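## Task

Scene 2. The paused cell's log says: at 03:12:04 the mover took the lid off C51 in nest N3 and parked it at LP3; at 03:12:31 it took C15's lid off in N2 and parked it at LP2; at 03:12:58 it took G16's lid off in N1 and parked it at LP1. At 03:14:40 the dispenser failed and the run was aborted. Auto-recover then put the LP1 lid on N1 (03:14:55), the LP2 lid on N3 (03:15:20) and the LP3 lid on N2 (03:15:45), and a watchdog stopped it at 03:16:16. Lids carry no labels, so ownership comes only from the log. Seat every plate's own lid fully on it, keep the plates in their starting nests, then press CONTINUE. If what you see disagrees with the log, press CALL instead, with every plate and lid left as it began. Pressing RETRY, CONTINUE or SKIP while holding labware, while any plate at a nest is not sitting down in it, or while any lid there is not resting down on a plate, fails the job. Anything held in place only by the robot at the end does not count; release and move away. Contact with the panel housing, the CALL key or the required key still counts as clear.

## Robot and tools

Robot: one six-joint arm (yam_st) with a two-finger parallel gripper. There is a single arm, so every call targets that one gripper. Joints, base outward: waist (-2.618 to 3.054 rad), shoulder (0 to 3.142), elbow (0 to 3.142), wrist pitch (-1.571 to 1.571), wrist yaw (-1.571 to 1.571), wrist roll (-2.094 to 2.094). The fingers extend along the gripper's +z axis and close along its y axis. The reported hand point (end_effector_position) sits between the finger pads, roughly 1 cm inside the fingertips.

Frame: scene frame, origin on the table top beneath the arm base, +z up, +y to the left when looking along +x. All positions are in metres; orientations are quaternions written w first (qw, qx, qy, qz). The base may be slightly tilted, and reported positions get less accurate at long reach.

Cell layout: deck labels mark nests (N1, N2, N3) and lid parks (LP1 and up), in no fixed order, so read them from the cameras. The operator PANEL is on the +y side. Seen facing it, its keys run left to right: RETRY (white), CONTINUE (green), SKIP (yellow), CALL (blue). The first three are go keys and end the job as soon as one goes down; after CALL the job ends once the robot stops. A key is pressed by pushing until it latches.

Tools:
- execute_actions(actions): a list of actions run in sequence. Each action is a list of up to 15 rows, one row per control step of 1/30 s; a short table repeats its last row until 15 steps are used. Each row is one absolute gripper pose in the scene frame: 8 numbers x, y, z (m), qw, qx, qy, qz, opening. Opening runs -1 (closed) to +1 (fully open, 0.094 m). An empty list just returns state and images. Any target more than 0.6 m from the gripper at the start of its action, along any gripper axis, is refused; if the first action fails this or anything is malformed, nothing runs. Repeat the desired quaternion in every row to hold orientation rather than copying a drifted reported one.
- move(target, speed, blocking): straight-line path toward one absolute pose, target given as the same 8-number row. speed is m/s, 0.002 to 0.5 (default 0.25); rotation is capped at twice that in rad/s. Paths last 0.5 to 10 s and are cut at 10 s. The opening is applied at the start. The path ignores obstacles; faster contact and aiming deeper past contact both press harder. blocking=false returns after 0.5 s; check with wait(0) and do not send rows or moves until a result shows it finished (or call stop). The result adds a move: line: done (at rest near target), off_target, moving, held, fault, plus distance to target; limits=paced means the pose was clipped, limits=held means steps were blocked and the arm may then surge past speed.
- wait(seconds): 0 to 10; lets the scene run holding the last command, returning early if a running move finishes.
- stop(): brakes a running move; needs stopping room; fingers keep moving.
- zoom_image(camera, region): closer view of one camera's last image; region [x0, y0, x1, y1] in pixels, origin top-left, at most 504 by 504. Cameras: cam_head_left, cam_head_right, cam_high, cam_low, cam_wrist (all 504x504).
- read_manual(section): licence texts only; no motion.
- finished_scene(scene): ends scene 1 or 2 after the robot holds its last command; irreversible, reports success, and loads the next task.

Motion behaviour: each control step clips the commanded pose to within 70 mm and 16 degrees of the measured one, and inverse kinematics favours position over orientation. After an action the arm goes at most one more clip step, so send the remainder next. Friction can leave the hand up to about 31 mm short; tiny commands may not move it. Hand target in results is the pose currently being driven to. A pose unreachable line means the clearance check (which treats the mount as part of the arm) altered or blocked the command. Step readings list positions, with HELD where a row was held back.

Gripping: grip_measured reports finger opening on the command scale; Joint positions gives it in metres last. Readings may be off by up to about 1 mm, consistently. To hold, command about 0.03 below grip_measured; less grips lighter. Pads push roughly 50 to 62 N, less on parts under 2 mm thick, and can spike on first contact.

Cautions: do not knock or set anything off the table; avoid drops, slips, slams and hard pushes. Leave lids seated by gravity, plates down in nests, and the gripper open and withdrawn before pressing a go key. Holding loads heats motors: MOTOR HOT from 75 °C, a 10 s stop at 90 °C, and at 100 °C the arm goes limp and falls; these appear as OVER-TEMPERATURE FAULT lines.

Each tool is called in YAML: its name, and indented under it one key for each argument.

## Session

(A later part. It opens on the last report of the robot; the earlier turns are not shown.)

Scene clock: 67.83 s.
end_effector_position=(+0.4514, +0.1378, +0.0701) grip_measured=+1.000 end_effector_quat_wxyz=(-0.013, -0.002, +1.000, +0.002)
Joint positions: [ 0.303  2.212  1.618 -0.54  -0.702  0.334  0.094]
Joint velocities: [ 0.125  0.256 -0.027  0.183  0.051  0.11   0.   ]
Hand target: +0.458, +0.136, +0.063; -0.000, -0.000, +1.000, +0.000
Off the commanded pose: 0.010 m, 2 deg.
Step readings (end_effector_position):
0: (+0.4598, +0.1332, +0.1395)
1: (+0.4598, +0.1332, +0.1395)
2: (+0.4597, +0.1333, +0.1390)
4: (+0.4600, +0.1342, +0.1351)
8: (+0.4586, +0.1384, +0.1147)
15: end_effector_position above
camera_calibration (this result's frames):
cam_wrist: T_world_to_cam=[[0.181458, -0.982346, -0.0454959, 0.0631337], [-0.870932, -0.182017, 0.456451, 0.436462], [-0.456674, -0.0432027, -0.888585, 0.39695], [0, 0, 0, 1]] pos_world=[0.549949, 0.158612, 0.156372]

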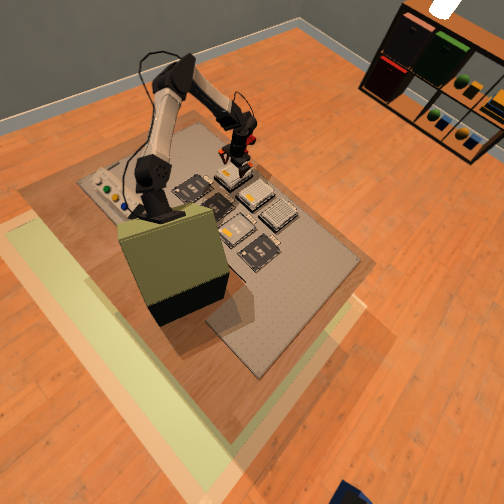

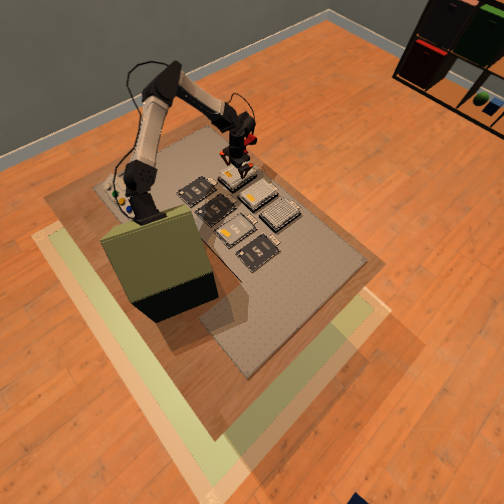

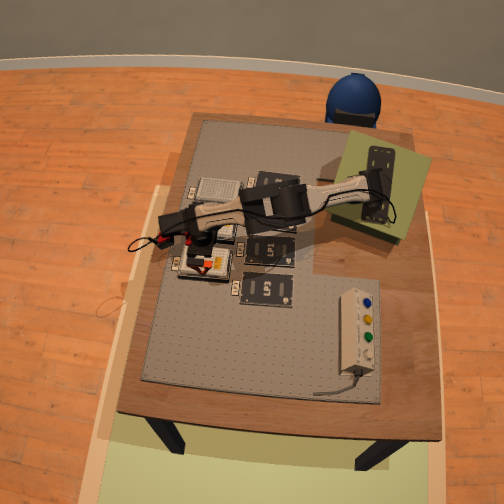

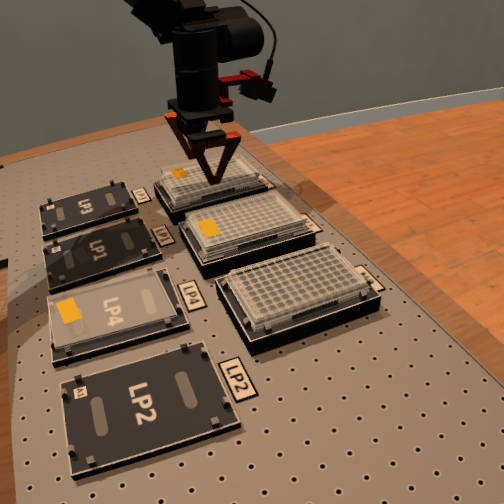

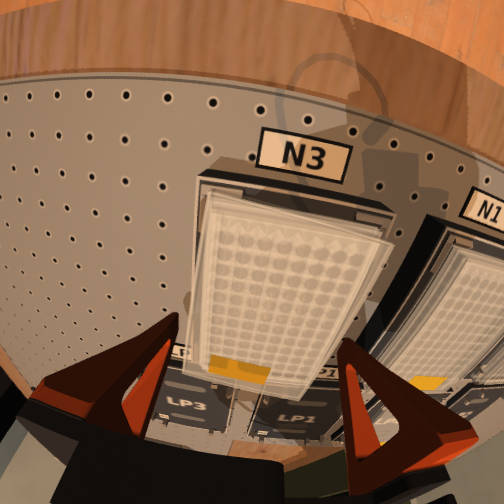

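execute_actions:
  actions:
    - [[0.458,0.1355,0.063,0,0,1,0,1]]

Scene clock: 68.50 s.
end_effector_position=(+0.4555, +0.1364, +0.0649) grip_measured=+1.000 end_effector_quat_wxyz=(-0.005, +0.001, +1.000, +0.002)
Joint positions: [ 0.307  2.224  1.618 -0.505 -0.693  0.358  0.094]
Joint velocities: [-0.007 -0.002  0.002 -0.051 -0.037 -0.022  0.   ]
Hand target: +0.458, +0.135, +0.063; -0.000, +0.000, +1.000, +0.000
Off the commanded pose: 0.003 m, 1 deg.
Step readings (end_effector_position):
0: (+0.4522, +0.1356, +0.0649)
1: (+0.4531, +0.1360, +0.0649)
2: (+0.4536, +0.1360, +0.0649)
4: (+0.4542, +0.1361, +0.0649)
8: (+0.4551, +0.1363, +0.0649)
15: end_effector_position above
camera_calibration (this result's frames):
cam_wrist: T_world_to_cam=[[0.176187, -0.983498, -0.041119, 0.0629985], [-0.879215, -0.176015, 0.442718, 0.445977], [-0.44265, -0.0418487, -0.895718, 0.388], [0, 0, 0, 1]] pos_world=[0.552759, 0.156695, 0.152686]

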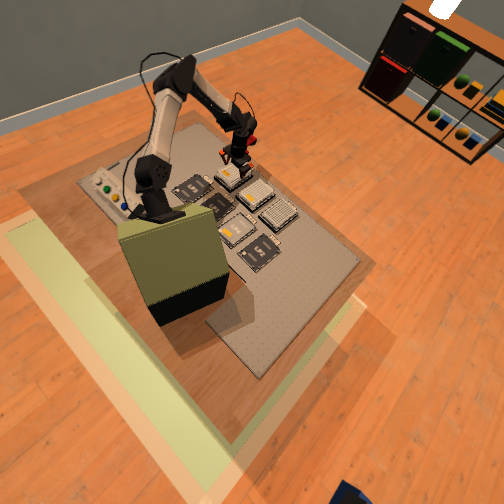

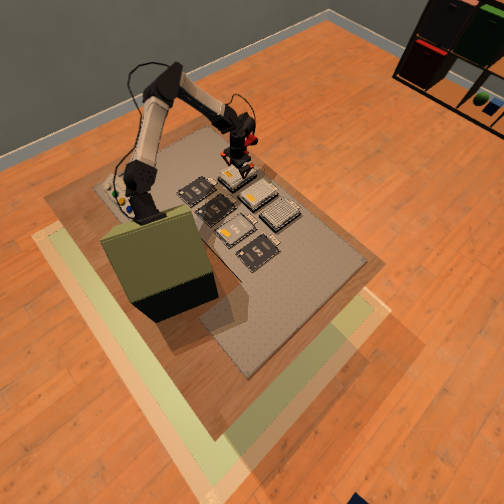

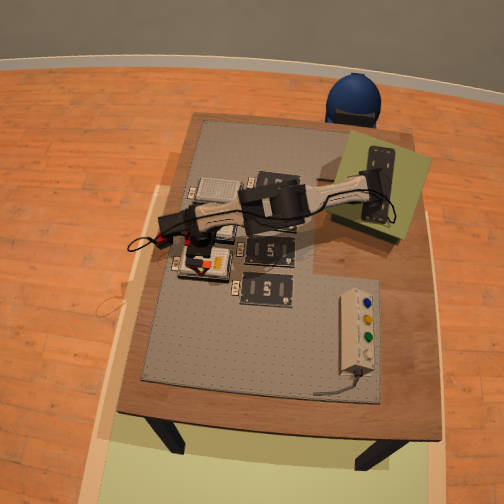

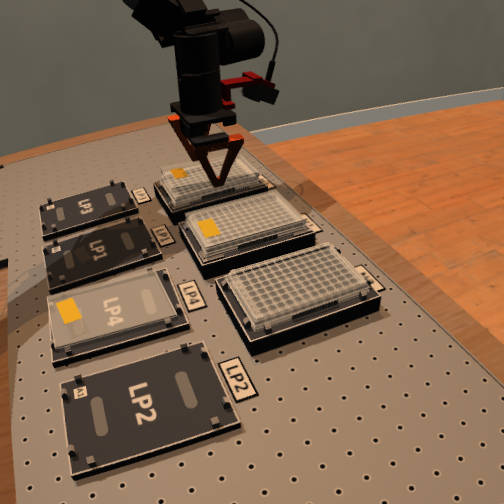

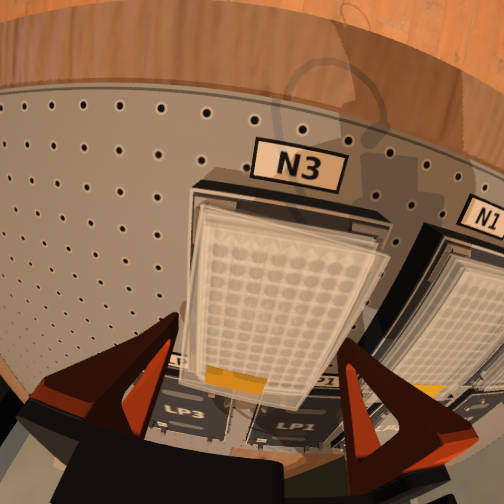

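execute_actions:
  actions:
    - [[0.4555,0.1364,0.0649,0,0,1,0,0.95],[0.4555,0.1364,0.0649,0,0,1,0,0.92],[0.4555,0.1364,0.0649,0,0,1,0,0.89],[0.4555,0.1364,0.0649,0,0,1,0,0.86],[0.4555,0.1364,0.0649,0,0,1,0,0.84],[0.4555,0.1364,0.0649,0,0,1,0,0.82],[0.4555,0.1364,0.0649,0,0,1,0,0.80],[0.4555,0.1364,0.0649,0,0,1,0,0.78],[0.4555,0.1364,0.0649,0,0,1,0,0.76],[0.4555,0.1364,0.0649,0,0,1,0,0.74]]

zoom_image:
  camera: "cam_wrist"
  region: [150,170,420,430]

Scene clock: 69.70 s.
end_effector_position=(+0.4560, +0.1365, +0.0649) grip_measured=+0.782 end_effector_quat_wxyz=(-0.004, +0.001, +1.000, +0.002)
Joint positions: [ 0.307  2.224  1.618 -0.502 -0.693  0.358  0.084]
Joint velocities: [-0.012 -0.007  0.002  0.022 -0.066 -0.007  0.001]
Hand target: +0.456, +0.136, +0.065; -0.000, -0.000, +1.000, -0.000
Off the commanded pose: 0.001 m, 1 deg.
Step readings (end_effector_position):
0: (+0.4556, +0.1364, +0.0649)
1: (+0.4556, +0.1364, +0.0649)
2: (+0.4558, +0.1365, +0.0649)
4: (+0.4559, +0.1365, +0.0649)
8: (+0.4560, +0.1365, +0.0649)
15: end_effector_position above
camera_calibration (this result's frames):
cam_wrist: T_world_to_cam=[[0.177564, -0.98325, -0.0411179, 0.0623697], [-0.879894, -0.177335, 0.440838, 0.447088], [-0.440746, -0.0420977, -0.896644, 0.387466], [0, 0, 0, 1]] pos_world=[0.553089, 0.156921, 0.15289]

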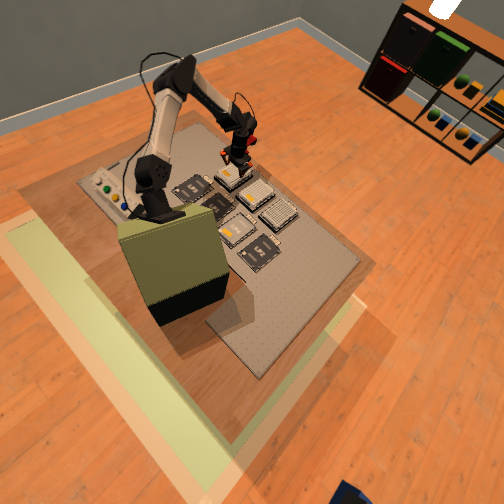

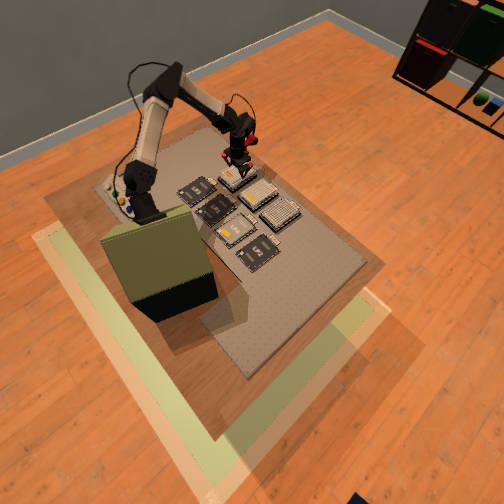

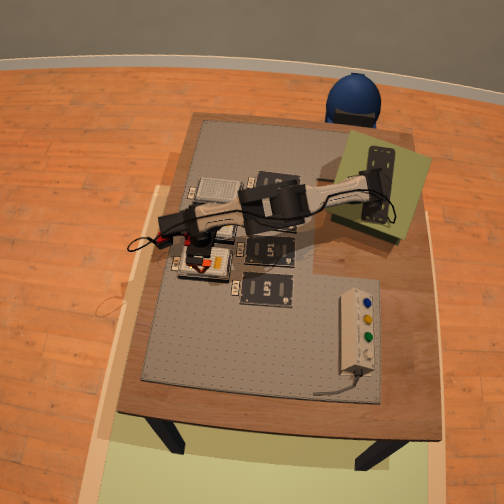

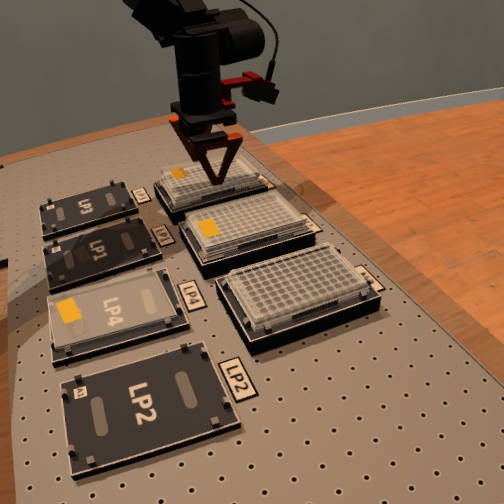

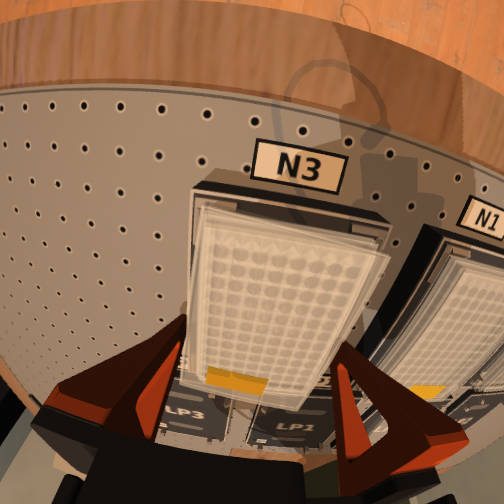

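Region (150, 170, 420, 430) of cam_wrist's 504x504 image, scaled by 1.867, with more detail than that image has; it fills the top 485 rows of this view, and the rest is white.

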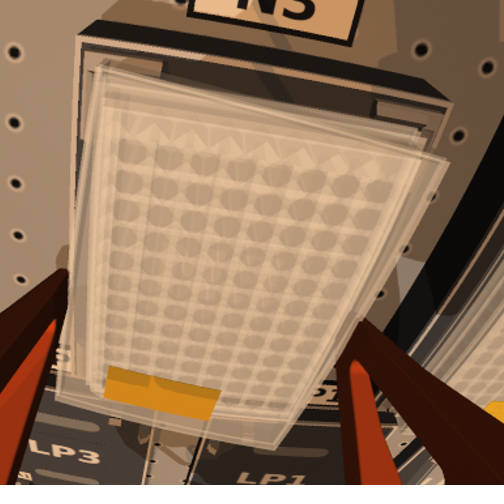

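execute_actions:
  actions:
    - [[0.456,0.142,0.088,0,0,1,0,0.74],[0.456,0.142,0.088,0,0,1,0,0.74],[0.456,0.142,0.088,0,0,1,0,0.74],[0.456,0.139,0.074,0,-0.029,0.9996,0,0.74]]
    - [[0.456,0.139,0.074,0,-0.029,0.9996,0,0.74]]

zoom_image:
  camera: "cam_wrist"
  region: [150,170,420,430]

Scene clock: 71.37 s.
end_effector_position=(+0.4580, +0.1429, +0.0744) grip_measured=+0.782 end_effector_quat_wxyz=(+0.001, -0.029, +1.000, +0.003)
Joint positions: [ 0.303  2.197  1.618 -0.52  -0.693  0.301  0.084]
Joint velocities: [ 0.002 -0.012 -0.022 -0.007  0.037  0.007  0.   ]
Hand target: +0.456, +0.139, +0.074; -0.000, -0.029, +1.000, -0.000
Off the commanded pose: 0.004 m, 0 deg.
Step readings (end_effector_position; steps 1 to 15: 1st action; 16 to 30: 2nd action):
0: (+0.4560, +0.1365, +0.0649)
1: (+0.4560, +0.1371, +0.0662)
2: (+0.4551, +0.1379, +0.0681)
4: (+0.4563, +0.1411, +0.0727)
8: (+0.4580, +0.1429, +0.0744)
15: (+0.4580, +0.1429, +0.0744)
16: (+0.4580, +0.1429, +0.0744)
17: (+0.4580, +0.1429, +0.0744)
19: (+0.4580, +0.1429, +0.0744)
23: (+0.4580, +0.1429, +0.0744)
30: end_effector_position above
camera_calibration (this result's frames):
cam_wrist: T_world_to_cam=[[0.236859, -0.97068, -0.0409651, 0.0397475], [-0.871858, -0.230972, 0.431874, 0.450448], [-0.428673, -0.0665777, -0.901003, 0.39543], [0, 0, 0, 1]] pos_world=[0.552823, 0.16895, 0.163375]

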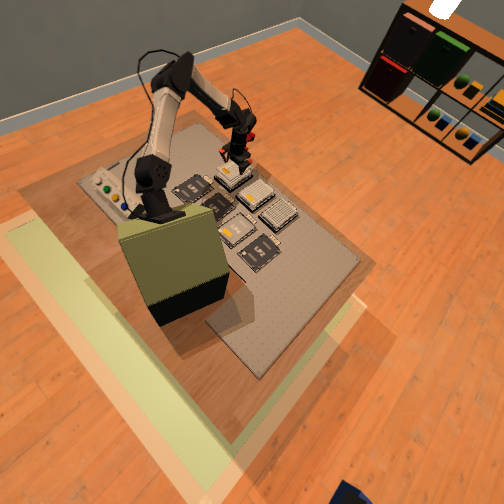

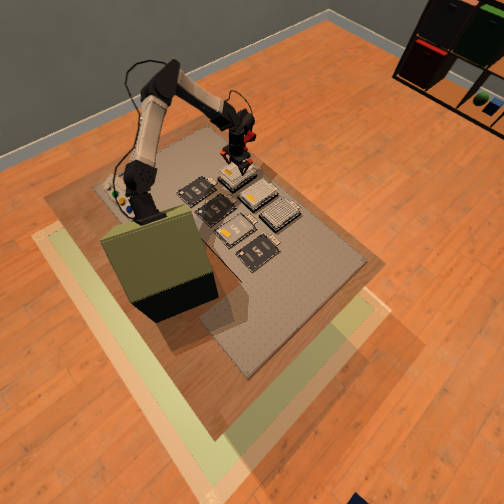

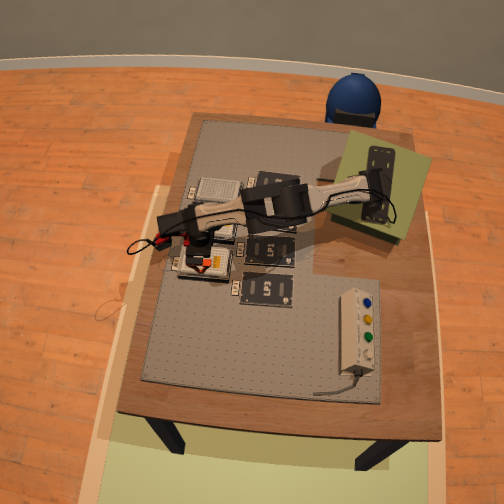

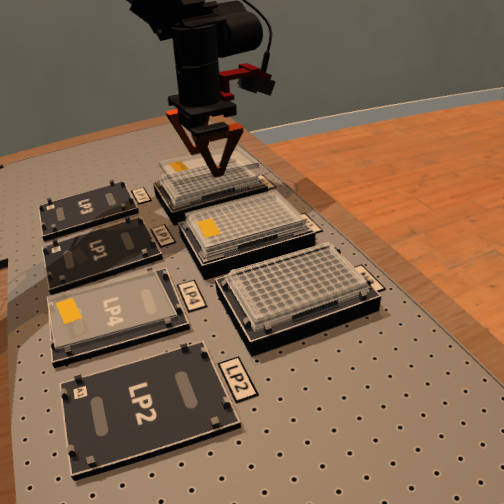

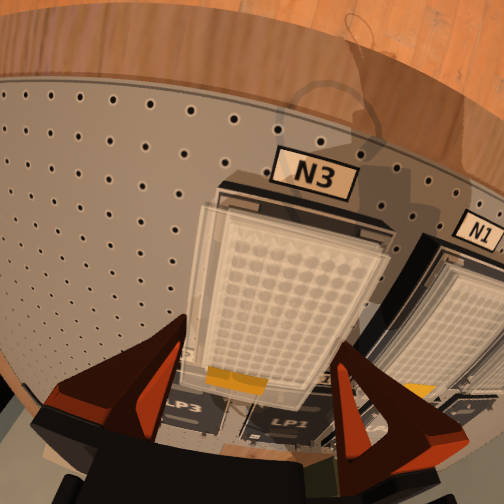

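Region (150, 170, 420, 430) of cam_wrist's 504x504 image, scaled by 1.867, with more detail than that image has; it fills the top 485 rows of this view, and the rest is white.

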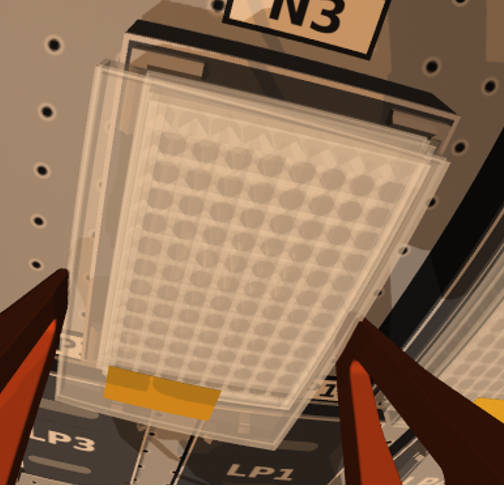

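execute_actions:
  actions:
    - [[0.458,0.127,0.053,0,-0.029,0.9996,0,0.74],[0.458,0.127,0.053,0,-0.029,0.9996,0,0.74],[0.4578,0.139,0.069,0,-0.029,0.9996,0,0.74]]

zoom_image:
  camera: "cam_wrist"
  region: [150,170,420,430]

Scene clock: 73.67 s.
end_effector_position=(+0.4590, +0.1389, +0.0697) grip_measured=+0.782 end_effector_quat_wxyz=(+0.002, -0.030, +1.000, +0.002)
Joint positions: [ 0.303  2.212  1.618 -0.502 -0.692  0.301  0.084]
Joint velocities: [-0.002 -0.007 -0.007  0.007 -0.007 -0.007  0.001]
Hand target: +0.458, +0.139, +0.069; -0.000, -0.029, +1.000, -0.000
Off the commanded pose: 0.001 m, 0 deg.
Step readings (end_effector_position):
0: (+0.4580, +0.1429, +0.0744)
1: (+0.4586, +0.1422, +0.0733)
2: (+0.4601, +0.1413, +0.0716)
4: (+0.4592, +0.1390, +0.0698)
8: (+0.4590, +0.1389, +0.0697)
15: end_effector_position above
camera_calibration (this result's frames):
cam_wrist: T_world_to_cam=[[0.238723, -0.970278, -0.0396564, 0.0344049], [-0.872381, -0.232218, 0.430146, 0.452944], [-0.42657, -0.0680904, -0.901888, 0.390665], [0, 0, 0, 1]] pos_world=[0.553573, 0.165164, 0.158868]

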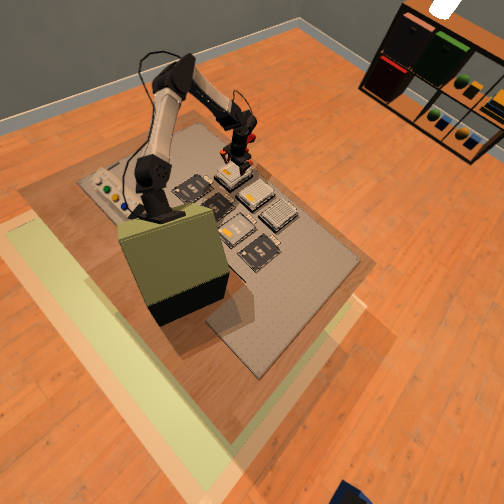

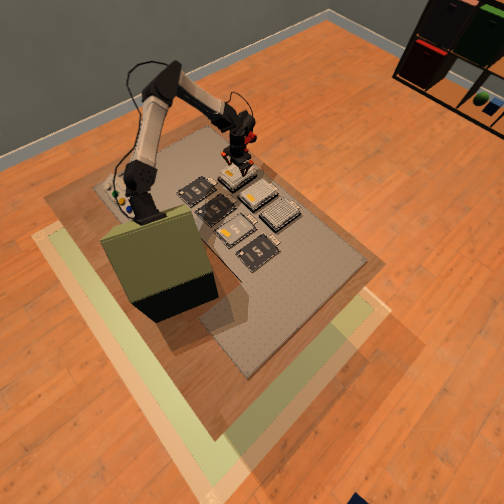

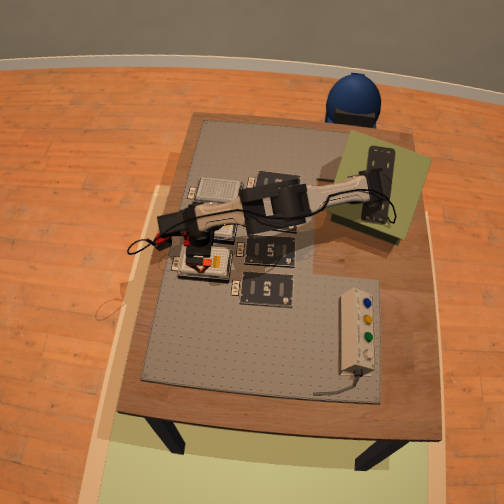

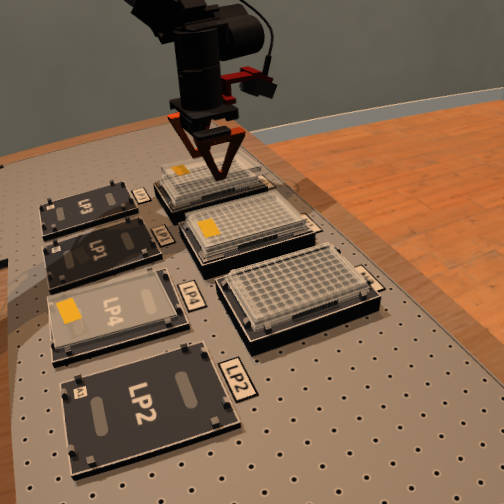

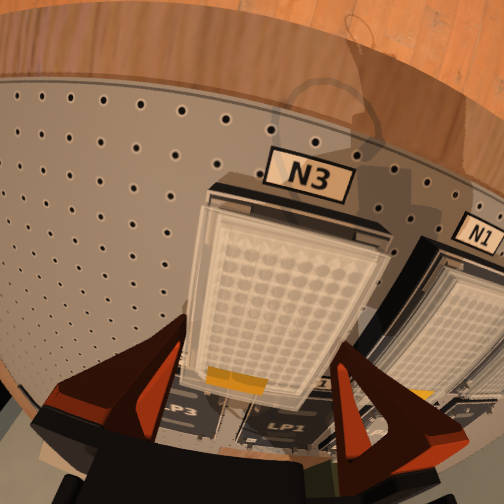

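Region (150, 170, 420, 430) of cam_wrist's 504x504 image, scaled by 1.867, with more detail than that image has; it fills the top 485 rows of this view, and the rest is white.

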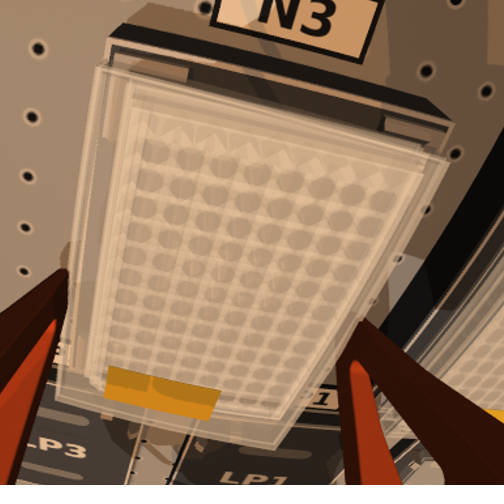

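execute_actions:
  actions:
    - [[0.462,0.128,0.078,0,-0.029,0.9996,0,0.74],[0.459,0.1377,0.0706,0,-0.029,0.9996,0,0.74]]

Scene clock: 75.70 s.
end_effector_position=(+0.4589, +0.1383, +0.0701) grip_measured=+0.782 end_effector_quat_wxyz=(+0.002, -0.032, +0.999, +0.002)
Joint positions: [ 0.302  2.212  1.618 -0.504 -0.692  0.295  0.084]
Joint velocities: [-0.007  0.007  0.002 -0.037 -0.022  0.022 -0.   ]
Hand target: +0.459, +0.138, +0.071; +0.000, -0.029, +1.000, +0.000
Off the commanded pose: 0.001 m, 0 deg.
Step readings (end_effector_position):
0: (+0.4590, +0.1389, +0.0697)
1: (+0.4589, +0.1385, +0.0700)
2: (+0.4588, +0.1385, +0.0700)
4: (+0.4589, +0.1383, +0.0701)
8: (+0.4589, +0.1383, +0.0701)
15: end_effector_position above
camera_calibration (this result's frames):
cam_wrist: T_world_to_cam=[[0.242058, -0.969452, -0.0396369, 0.0322343], [-0.871326, -0.235166, 0.430682, 0.452469], [-0.426847, -0.0697133, -0.901633, 0.39133], [0, 0, 0, 1]] pos_world=[0.553483, 0.164936, 0.159243]

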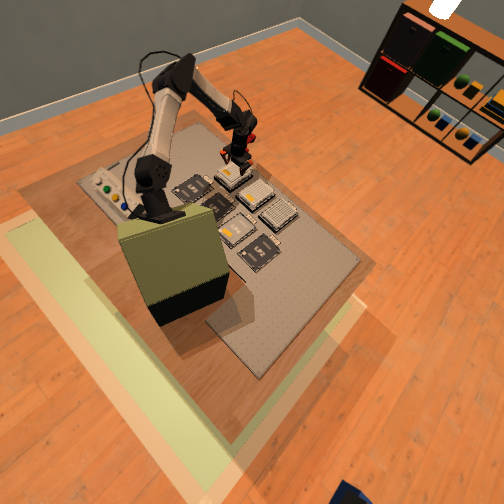

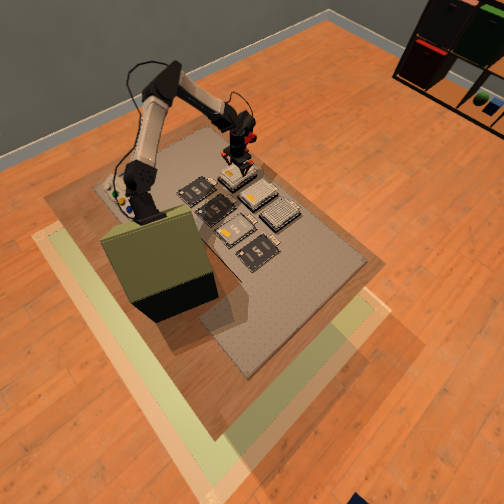

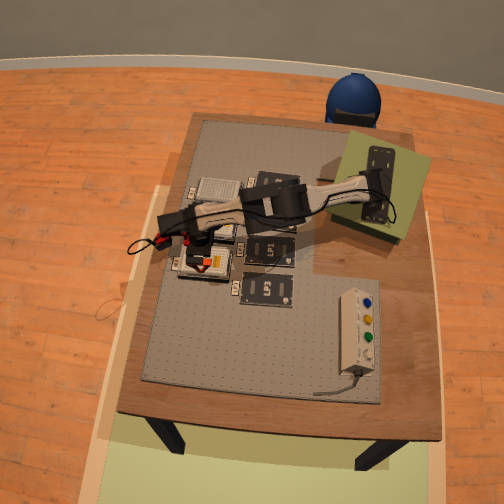

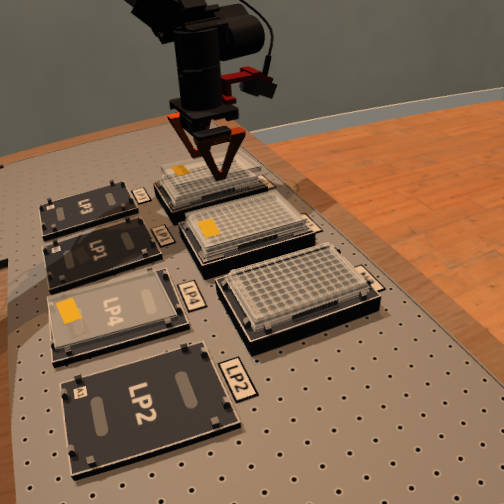

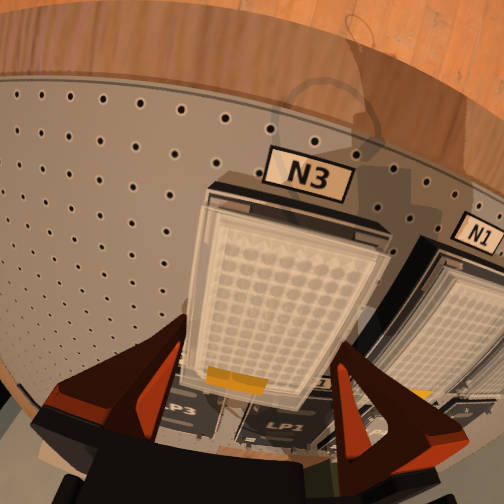

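execute_actions:
  actions:
    - [[0.458,0.1225,0.0487,0,-0.03,0.9995,0,0.74],[0.458,0.1225,0.0487,0,-0.03,0.9995,0,0.74],[0.458,0.1343,0.0645,0,-0.03,0.9995,0,0.74]]

zoom_image:
  camera: "cam_wrist"
  region: [150,170,420,430]

zoom_image:
  camera: "cam_low"
  region: [140,140,290,230]

Scene clock: 77.43 s.
end_effector_position=(+0.4599, +0.1345, +0.0656) grip_measured=+0.782 end_effector_quat_wxyz=(+0.003, -0.033, +0.999, +0.002)
Joint positions: [ 0.302  2.227  1.618 -0.487 -0.692  0.296  0.084]
Joint velocities: [ 0.002 -0.007  0.012  0.037  0.007  0.051  0.   ]
Hand target: +0.458, +0.134, +0.064; -0.000, -0.030, +1.000, -0.000
Off the commanded pose: 0.002 m, 1 deg.
Step readings (end_effector_position):
0: (+0.4589, +0.1383, +0.0701)
1: (+0.4594, +0.1375, +0.0691)
2: (+0.4609, +0.1366, +0.0674)
4: (+0.4600, +0.1346, +0.0657)
8: (+0.4599, +0.1345, +0.0656)
15: end_effector_position above
camera_calibration (this result's frames):
cam_wrist: T_world_to_cam=[[0.243416, -0.969133, -0.0391082, 0.0274405], [-0.871962, -0.236312, 0.428764, 0.454916], [-0.424771, -0.0702674, -0.90257, 0.386531], [0, 0, 0, 1]] pos_world=[0.554177, 0.161256, 0.154892]

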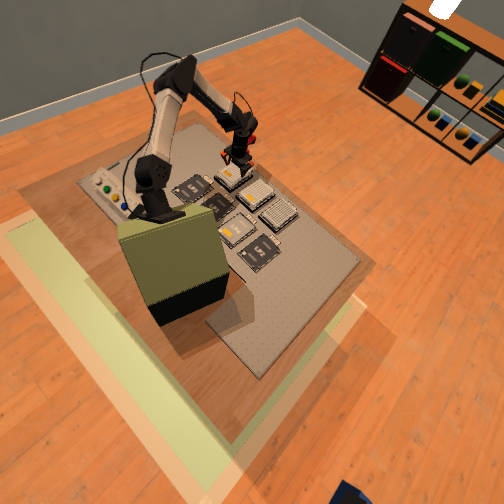

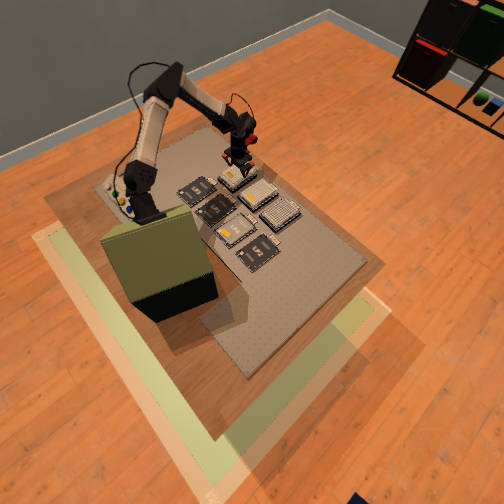

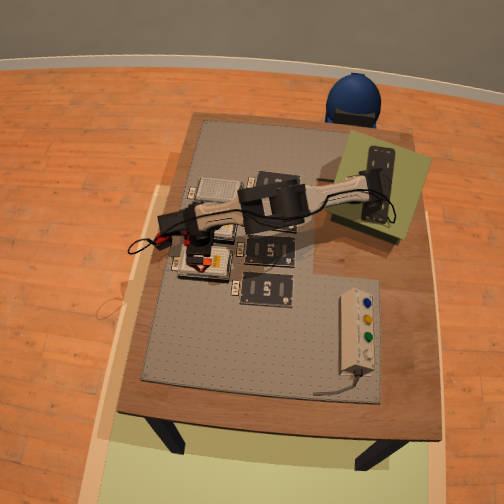

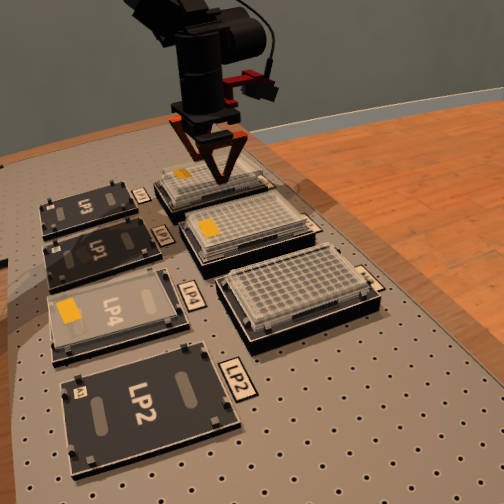

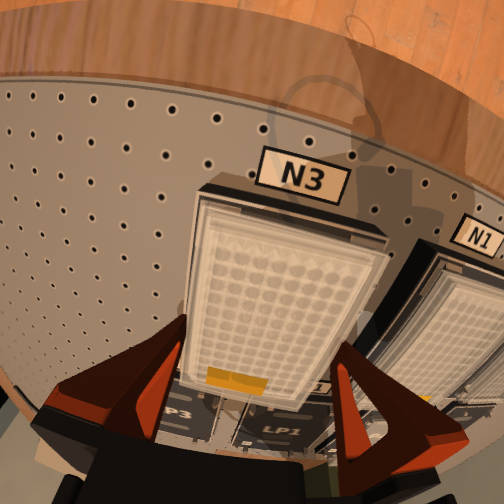

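Region (150, 170, 420, 430) of cam_wrist's 504x504 image, scaled by 1.867, with more detail than that image has; it fills the top 485 rows of this view, and the rest is white.

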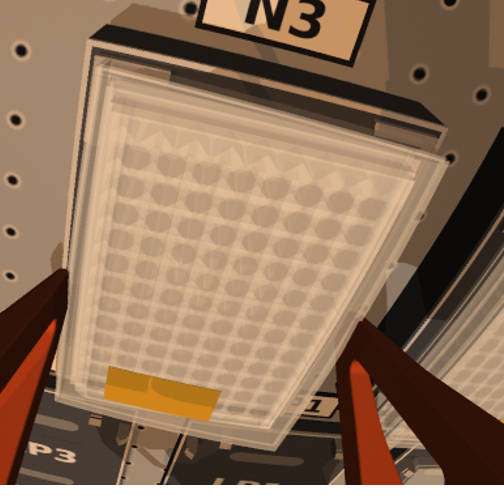

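Region (140, 140, 290, 230) of cam_low's 504x504 image, scaled by 3.360, with more detail than that image has; it fills the top 302 rows of this view, and the rest is white.

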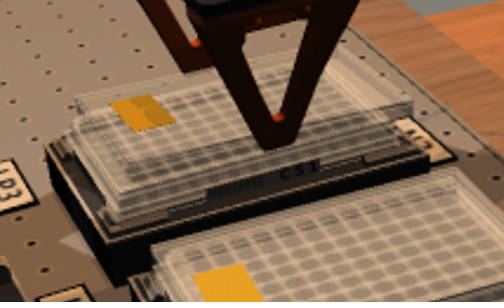

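execute_actions:
  actions:
    - [[0.4575,0.1345,0.0656,-0.012,-0.03,0.9995,0,0.74],[0.4575,0.1345,0.0656,-0.012,-0.03,0.9995,0,0.74],[0.4575,0.1345,0.0656,-0.005,-0.03,0.9995,0,0.74]]

Scene clock: 78.93 s.
end_effector_position=(+0.4571, +0.1335, +0.0656) grip_measured=+0.782 end_effector_quat_wxyz=(-0.002, -0.030, +1.000, +0.000)
Joint positions: [ 0.302  2.227  1.618 -0.501 -0.692  0.292  0.084]
Joint velocities: [ 0.002  0.002 -0.022 -0.022 -0.051  0.051  0.   ]
Hand target: +0.457, +0.135, +0.066; -0.005, -0.030, +1.000, +0.000
Off the commanded pose: 0.001 m, 0 deg.
Step readings (end_effector_position):
0: (+0.4599, +0.1345, +0.0656)
1: (+0.4591, +0.1342, +0.0656)
2: (+0.4580, +0.1338, +0.0656)
4: (+0.4572, +0.1335, +0.0656)
8: (+0.4571, +0.1335, +0.0656)
15: end_effector_position above
camera_calibration (this result's frames):
cam_wrist: T_world_to_cam=[[0.238018, -0.970522, -0.0378845, 0.029692], [-0.868742, -0.230175, 0.438528, 0.449365], [-0.434321, -0.0714659, -0.897918, 0.389517], [0, 0, 0, 1]] pos_world=[0.552491, 0.160087, 0.15382]

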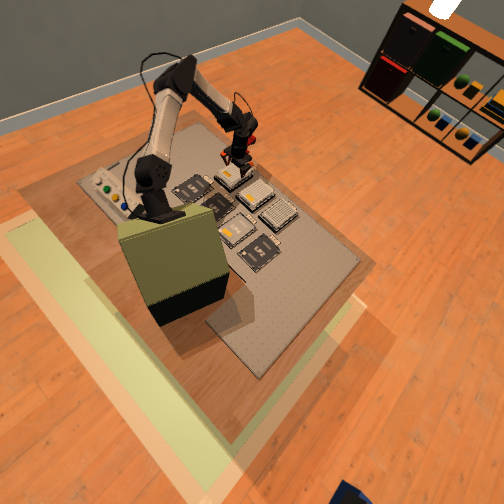

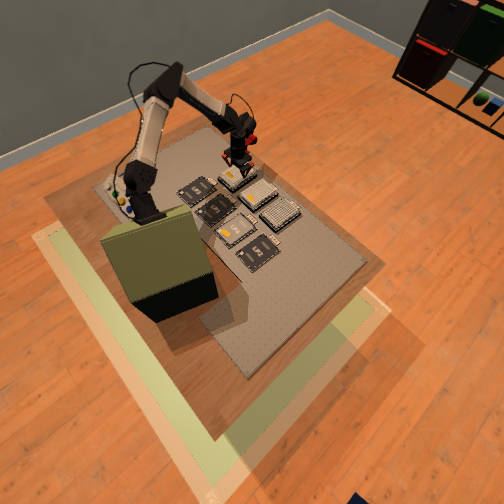

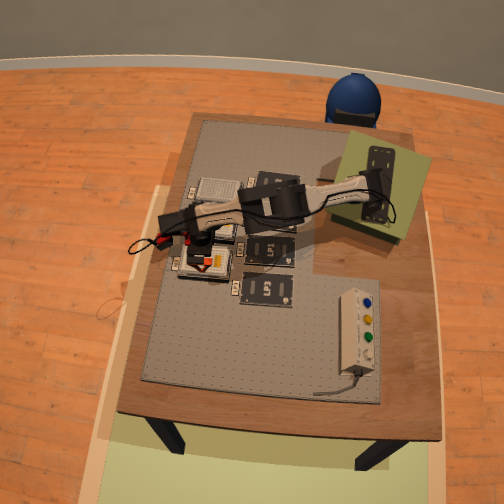

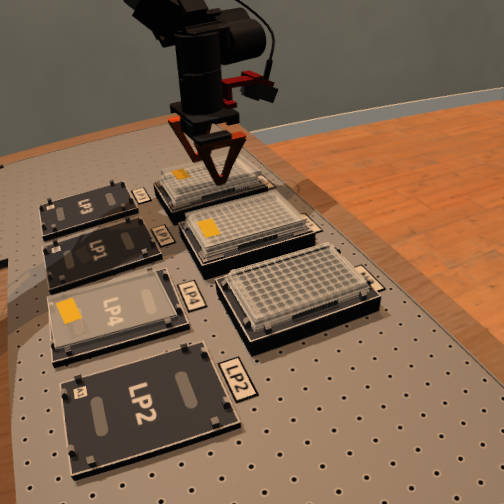

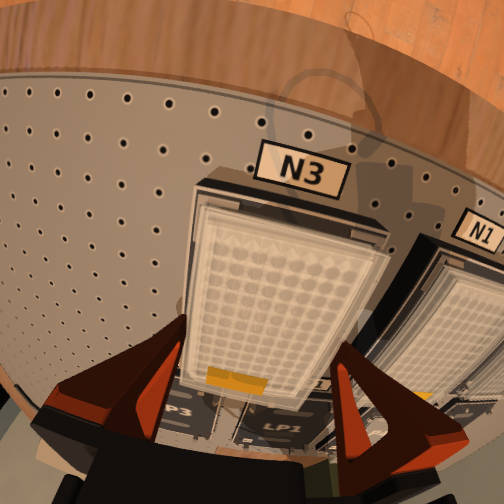

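execute_actions:
  actions:
    - [[0.4571,0.1335,0.0656,-0.004,-0.03,0.9995,0,0.77],[0.4571,0.1335,0.0656,-0.004,-0.03,0.9995,0,0.78],[0.4571,0.1335,0.0656,-0.004,-0.03,0.9995,0,0.79],[0.4571,0.1335,0.0656,-0.004,-0.03,0.9995,0,0.80],[0.4571,0.1335,0.0656,-0.004,-0.03,0.9995,0,0.81],[0.4571,0.1335,0.0656,-0.004,-0.03,0.9995,0,0.82],[0.4571,0.1335,0.0656,-0.004,-0.03,0.9995,0,0.84],[0.4571,0.1335,0.0656,-0.004,-0.03,0.9995,0,0.87],[0.4571,0.1335,0.0656,-0.004,-0.03,0.9995,0,0.9]]

zoom_image:
  camera: "cam_wrist"
  region: [150,170,420,430]

zoom_image:
  camera: "cam_low"
  region: [140,140,290,230]

Scene clock: 80.13 s.
end_effector_position=(+0.4571, +0.1335, +0.0656) grip_measured=+0.897 end_effector_quat_wxyz=(-0.002, -0.030, +1.000, +0.000)
Joint positions: [ 0.302  2.227  1.618 -0.501 -0.692  0.292  0.089]
Joint velocities: [ 0.002 -0.002 -0.002 -0.007  0.095 -0.022 -0.   ]
Hand target: +0.457, +0.134, +0.066; -0.004, -0.030, +1.000, +0.000
Off the commanded pose: 0.000 m, 0 deg.
Step readings (end_effector_position):
0: (+0.4571, +0.1335, +0.0656)
1: (+0.4571, +0.1335, +0.0656)
2: (+0.4571, +0.1335, +0.0656)
4: (+0.4571, +0.1335, +0.0656)
8: (+0.4571, +0.1335, +0.0656)
15: end_effector_position above
camera_calibration (this result's frames):
cam_wrist: T_world_to_cam=[[0.238018, -0.970522, -0.0378845, 0.029692], [-0.868742, -0.230175, 0.438528, 0.449365], [-0.434321, -0.0714659, -0.897918, 0.389517], [0, 0, 0, 1]] pos_world=[0.552491, 0.160087, 0.15382]

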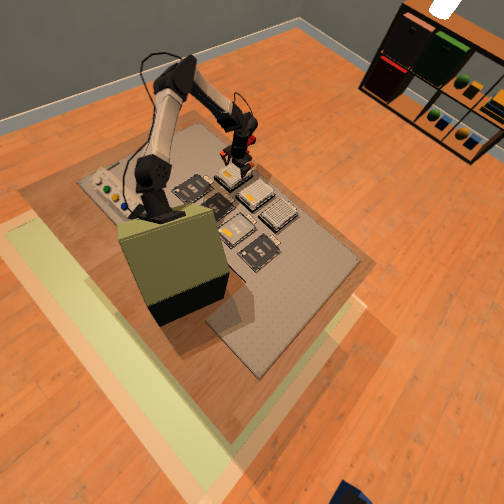

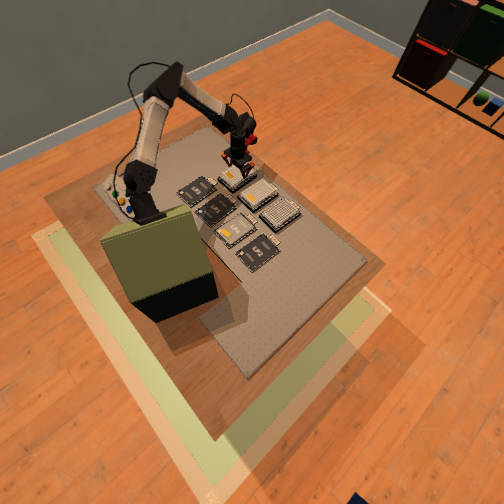

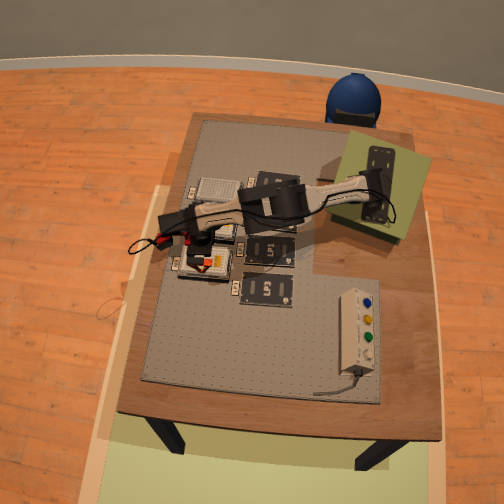

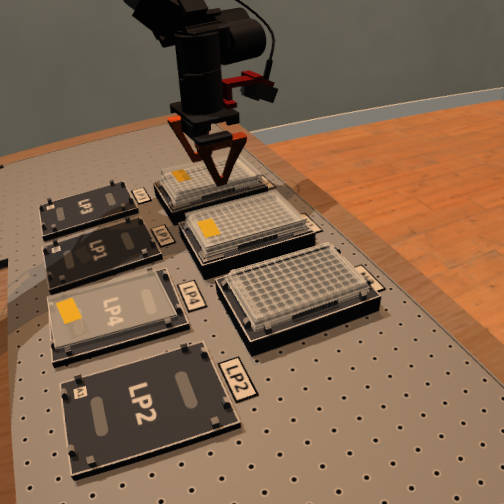

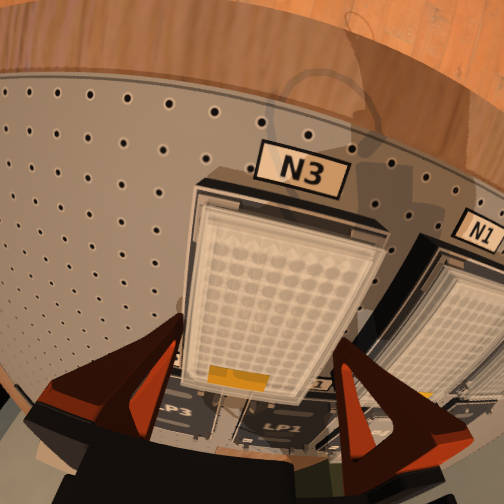

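Region (150, 170, 420, 430) of cam_wrist's 504x504 image, scaled by 1.867, with more detail than that image has; it fills the top 485 rows of this view, and the rest is white.

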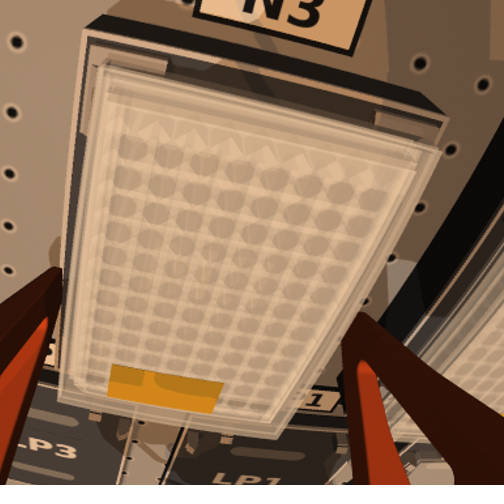

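Region (140, 140, 290, 230) of cam_low's 504x504 image, scaled by 3.360, with more detail than that image has; it fills the top 302 rows of this view, and the rest is white.

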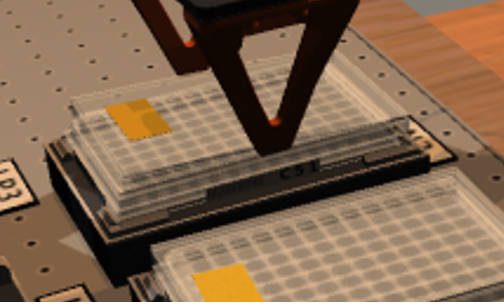

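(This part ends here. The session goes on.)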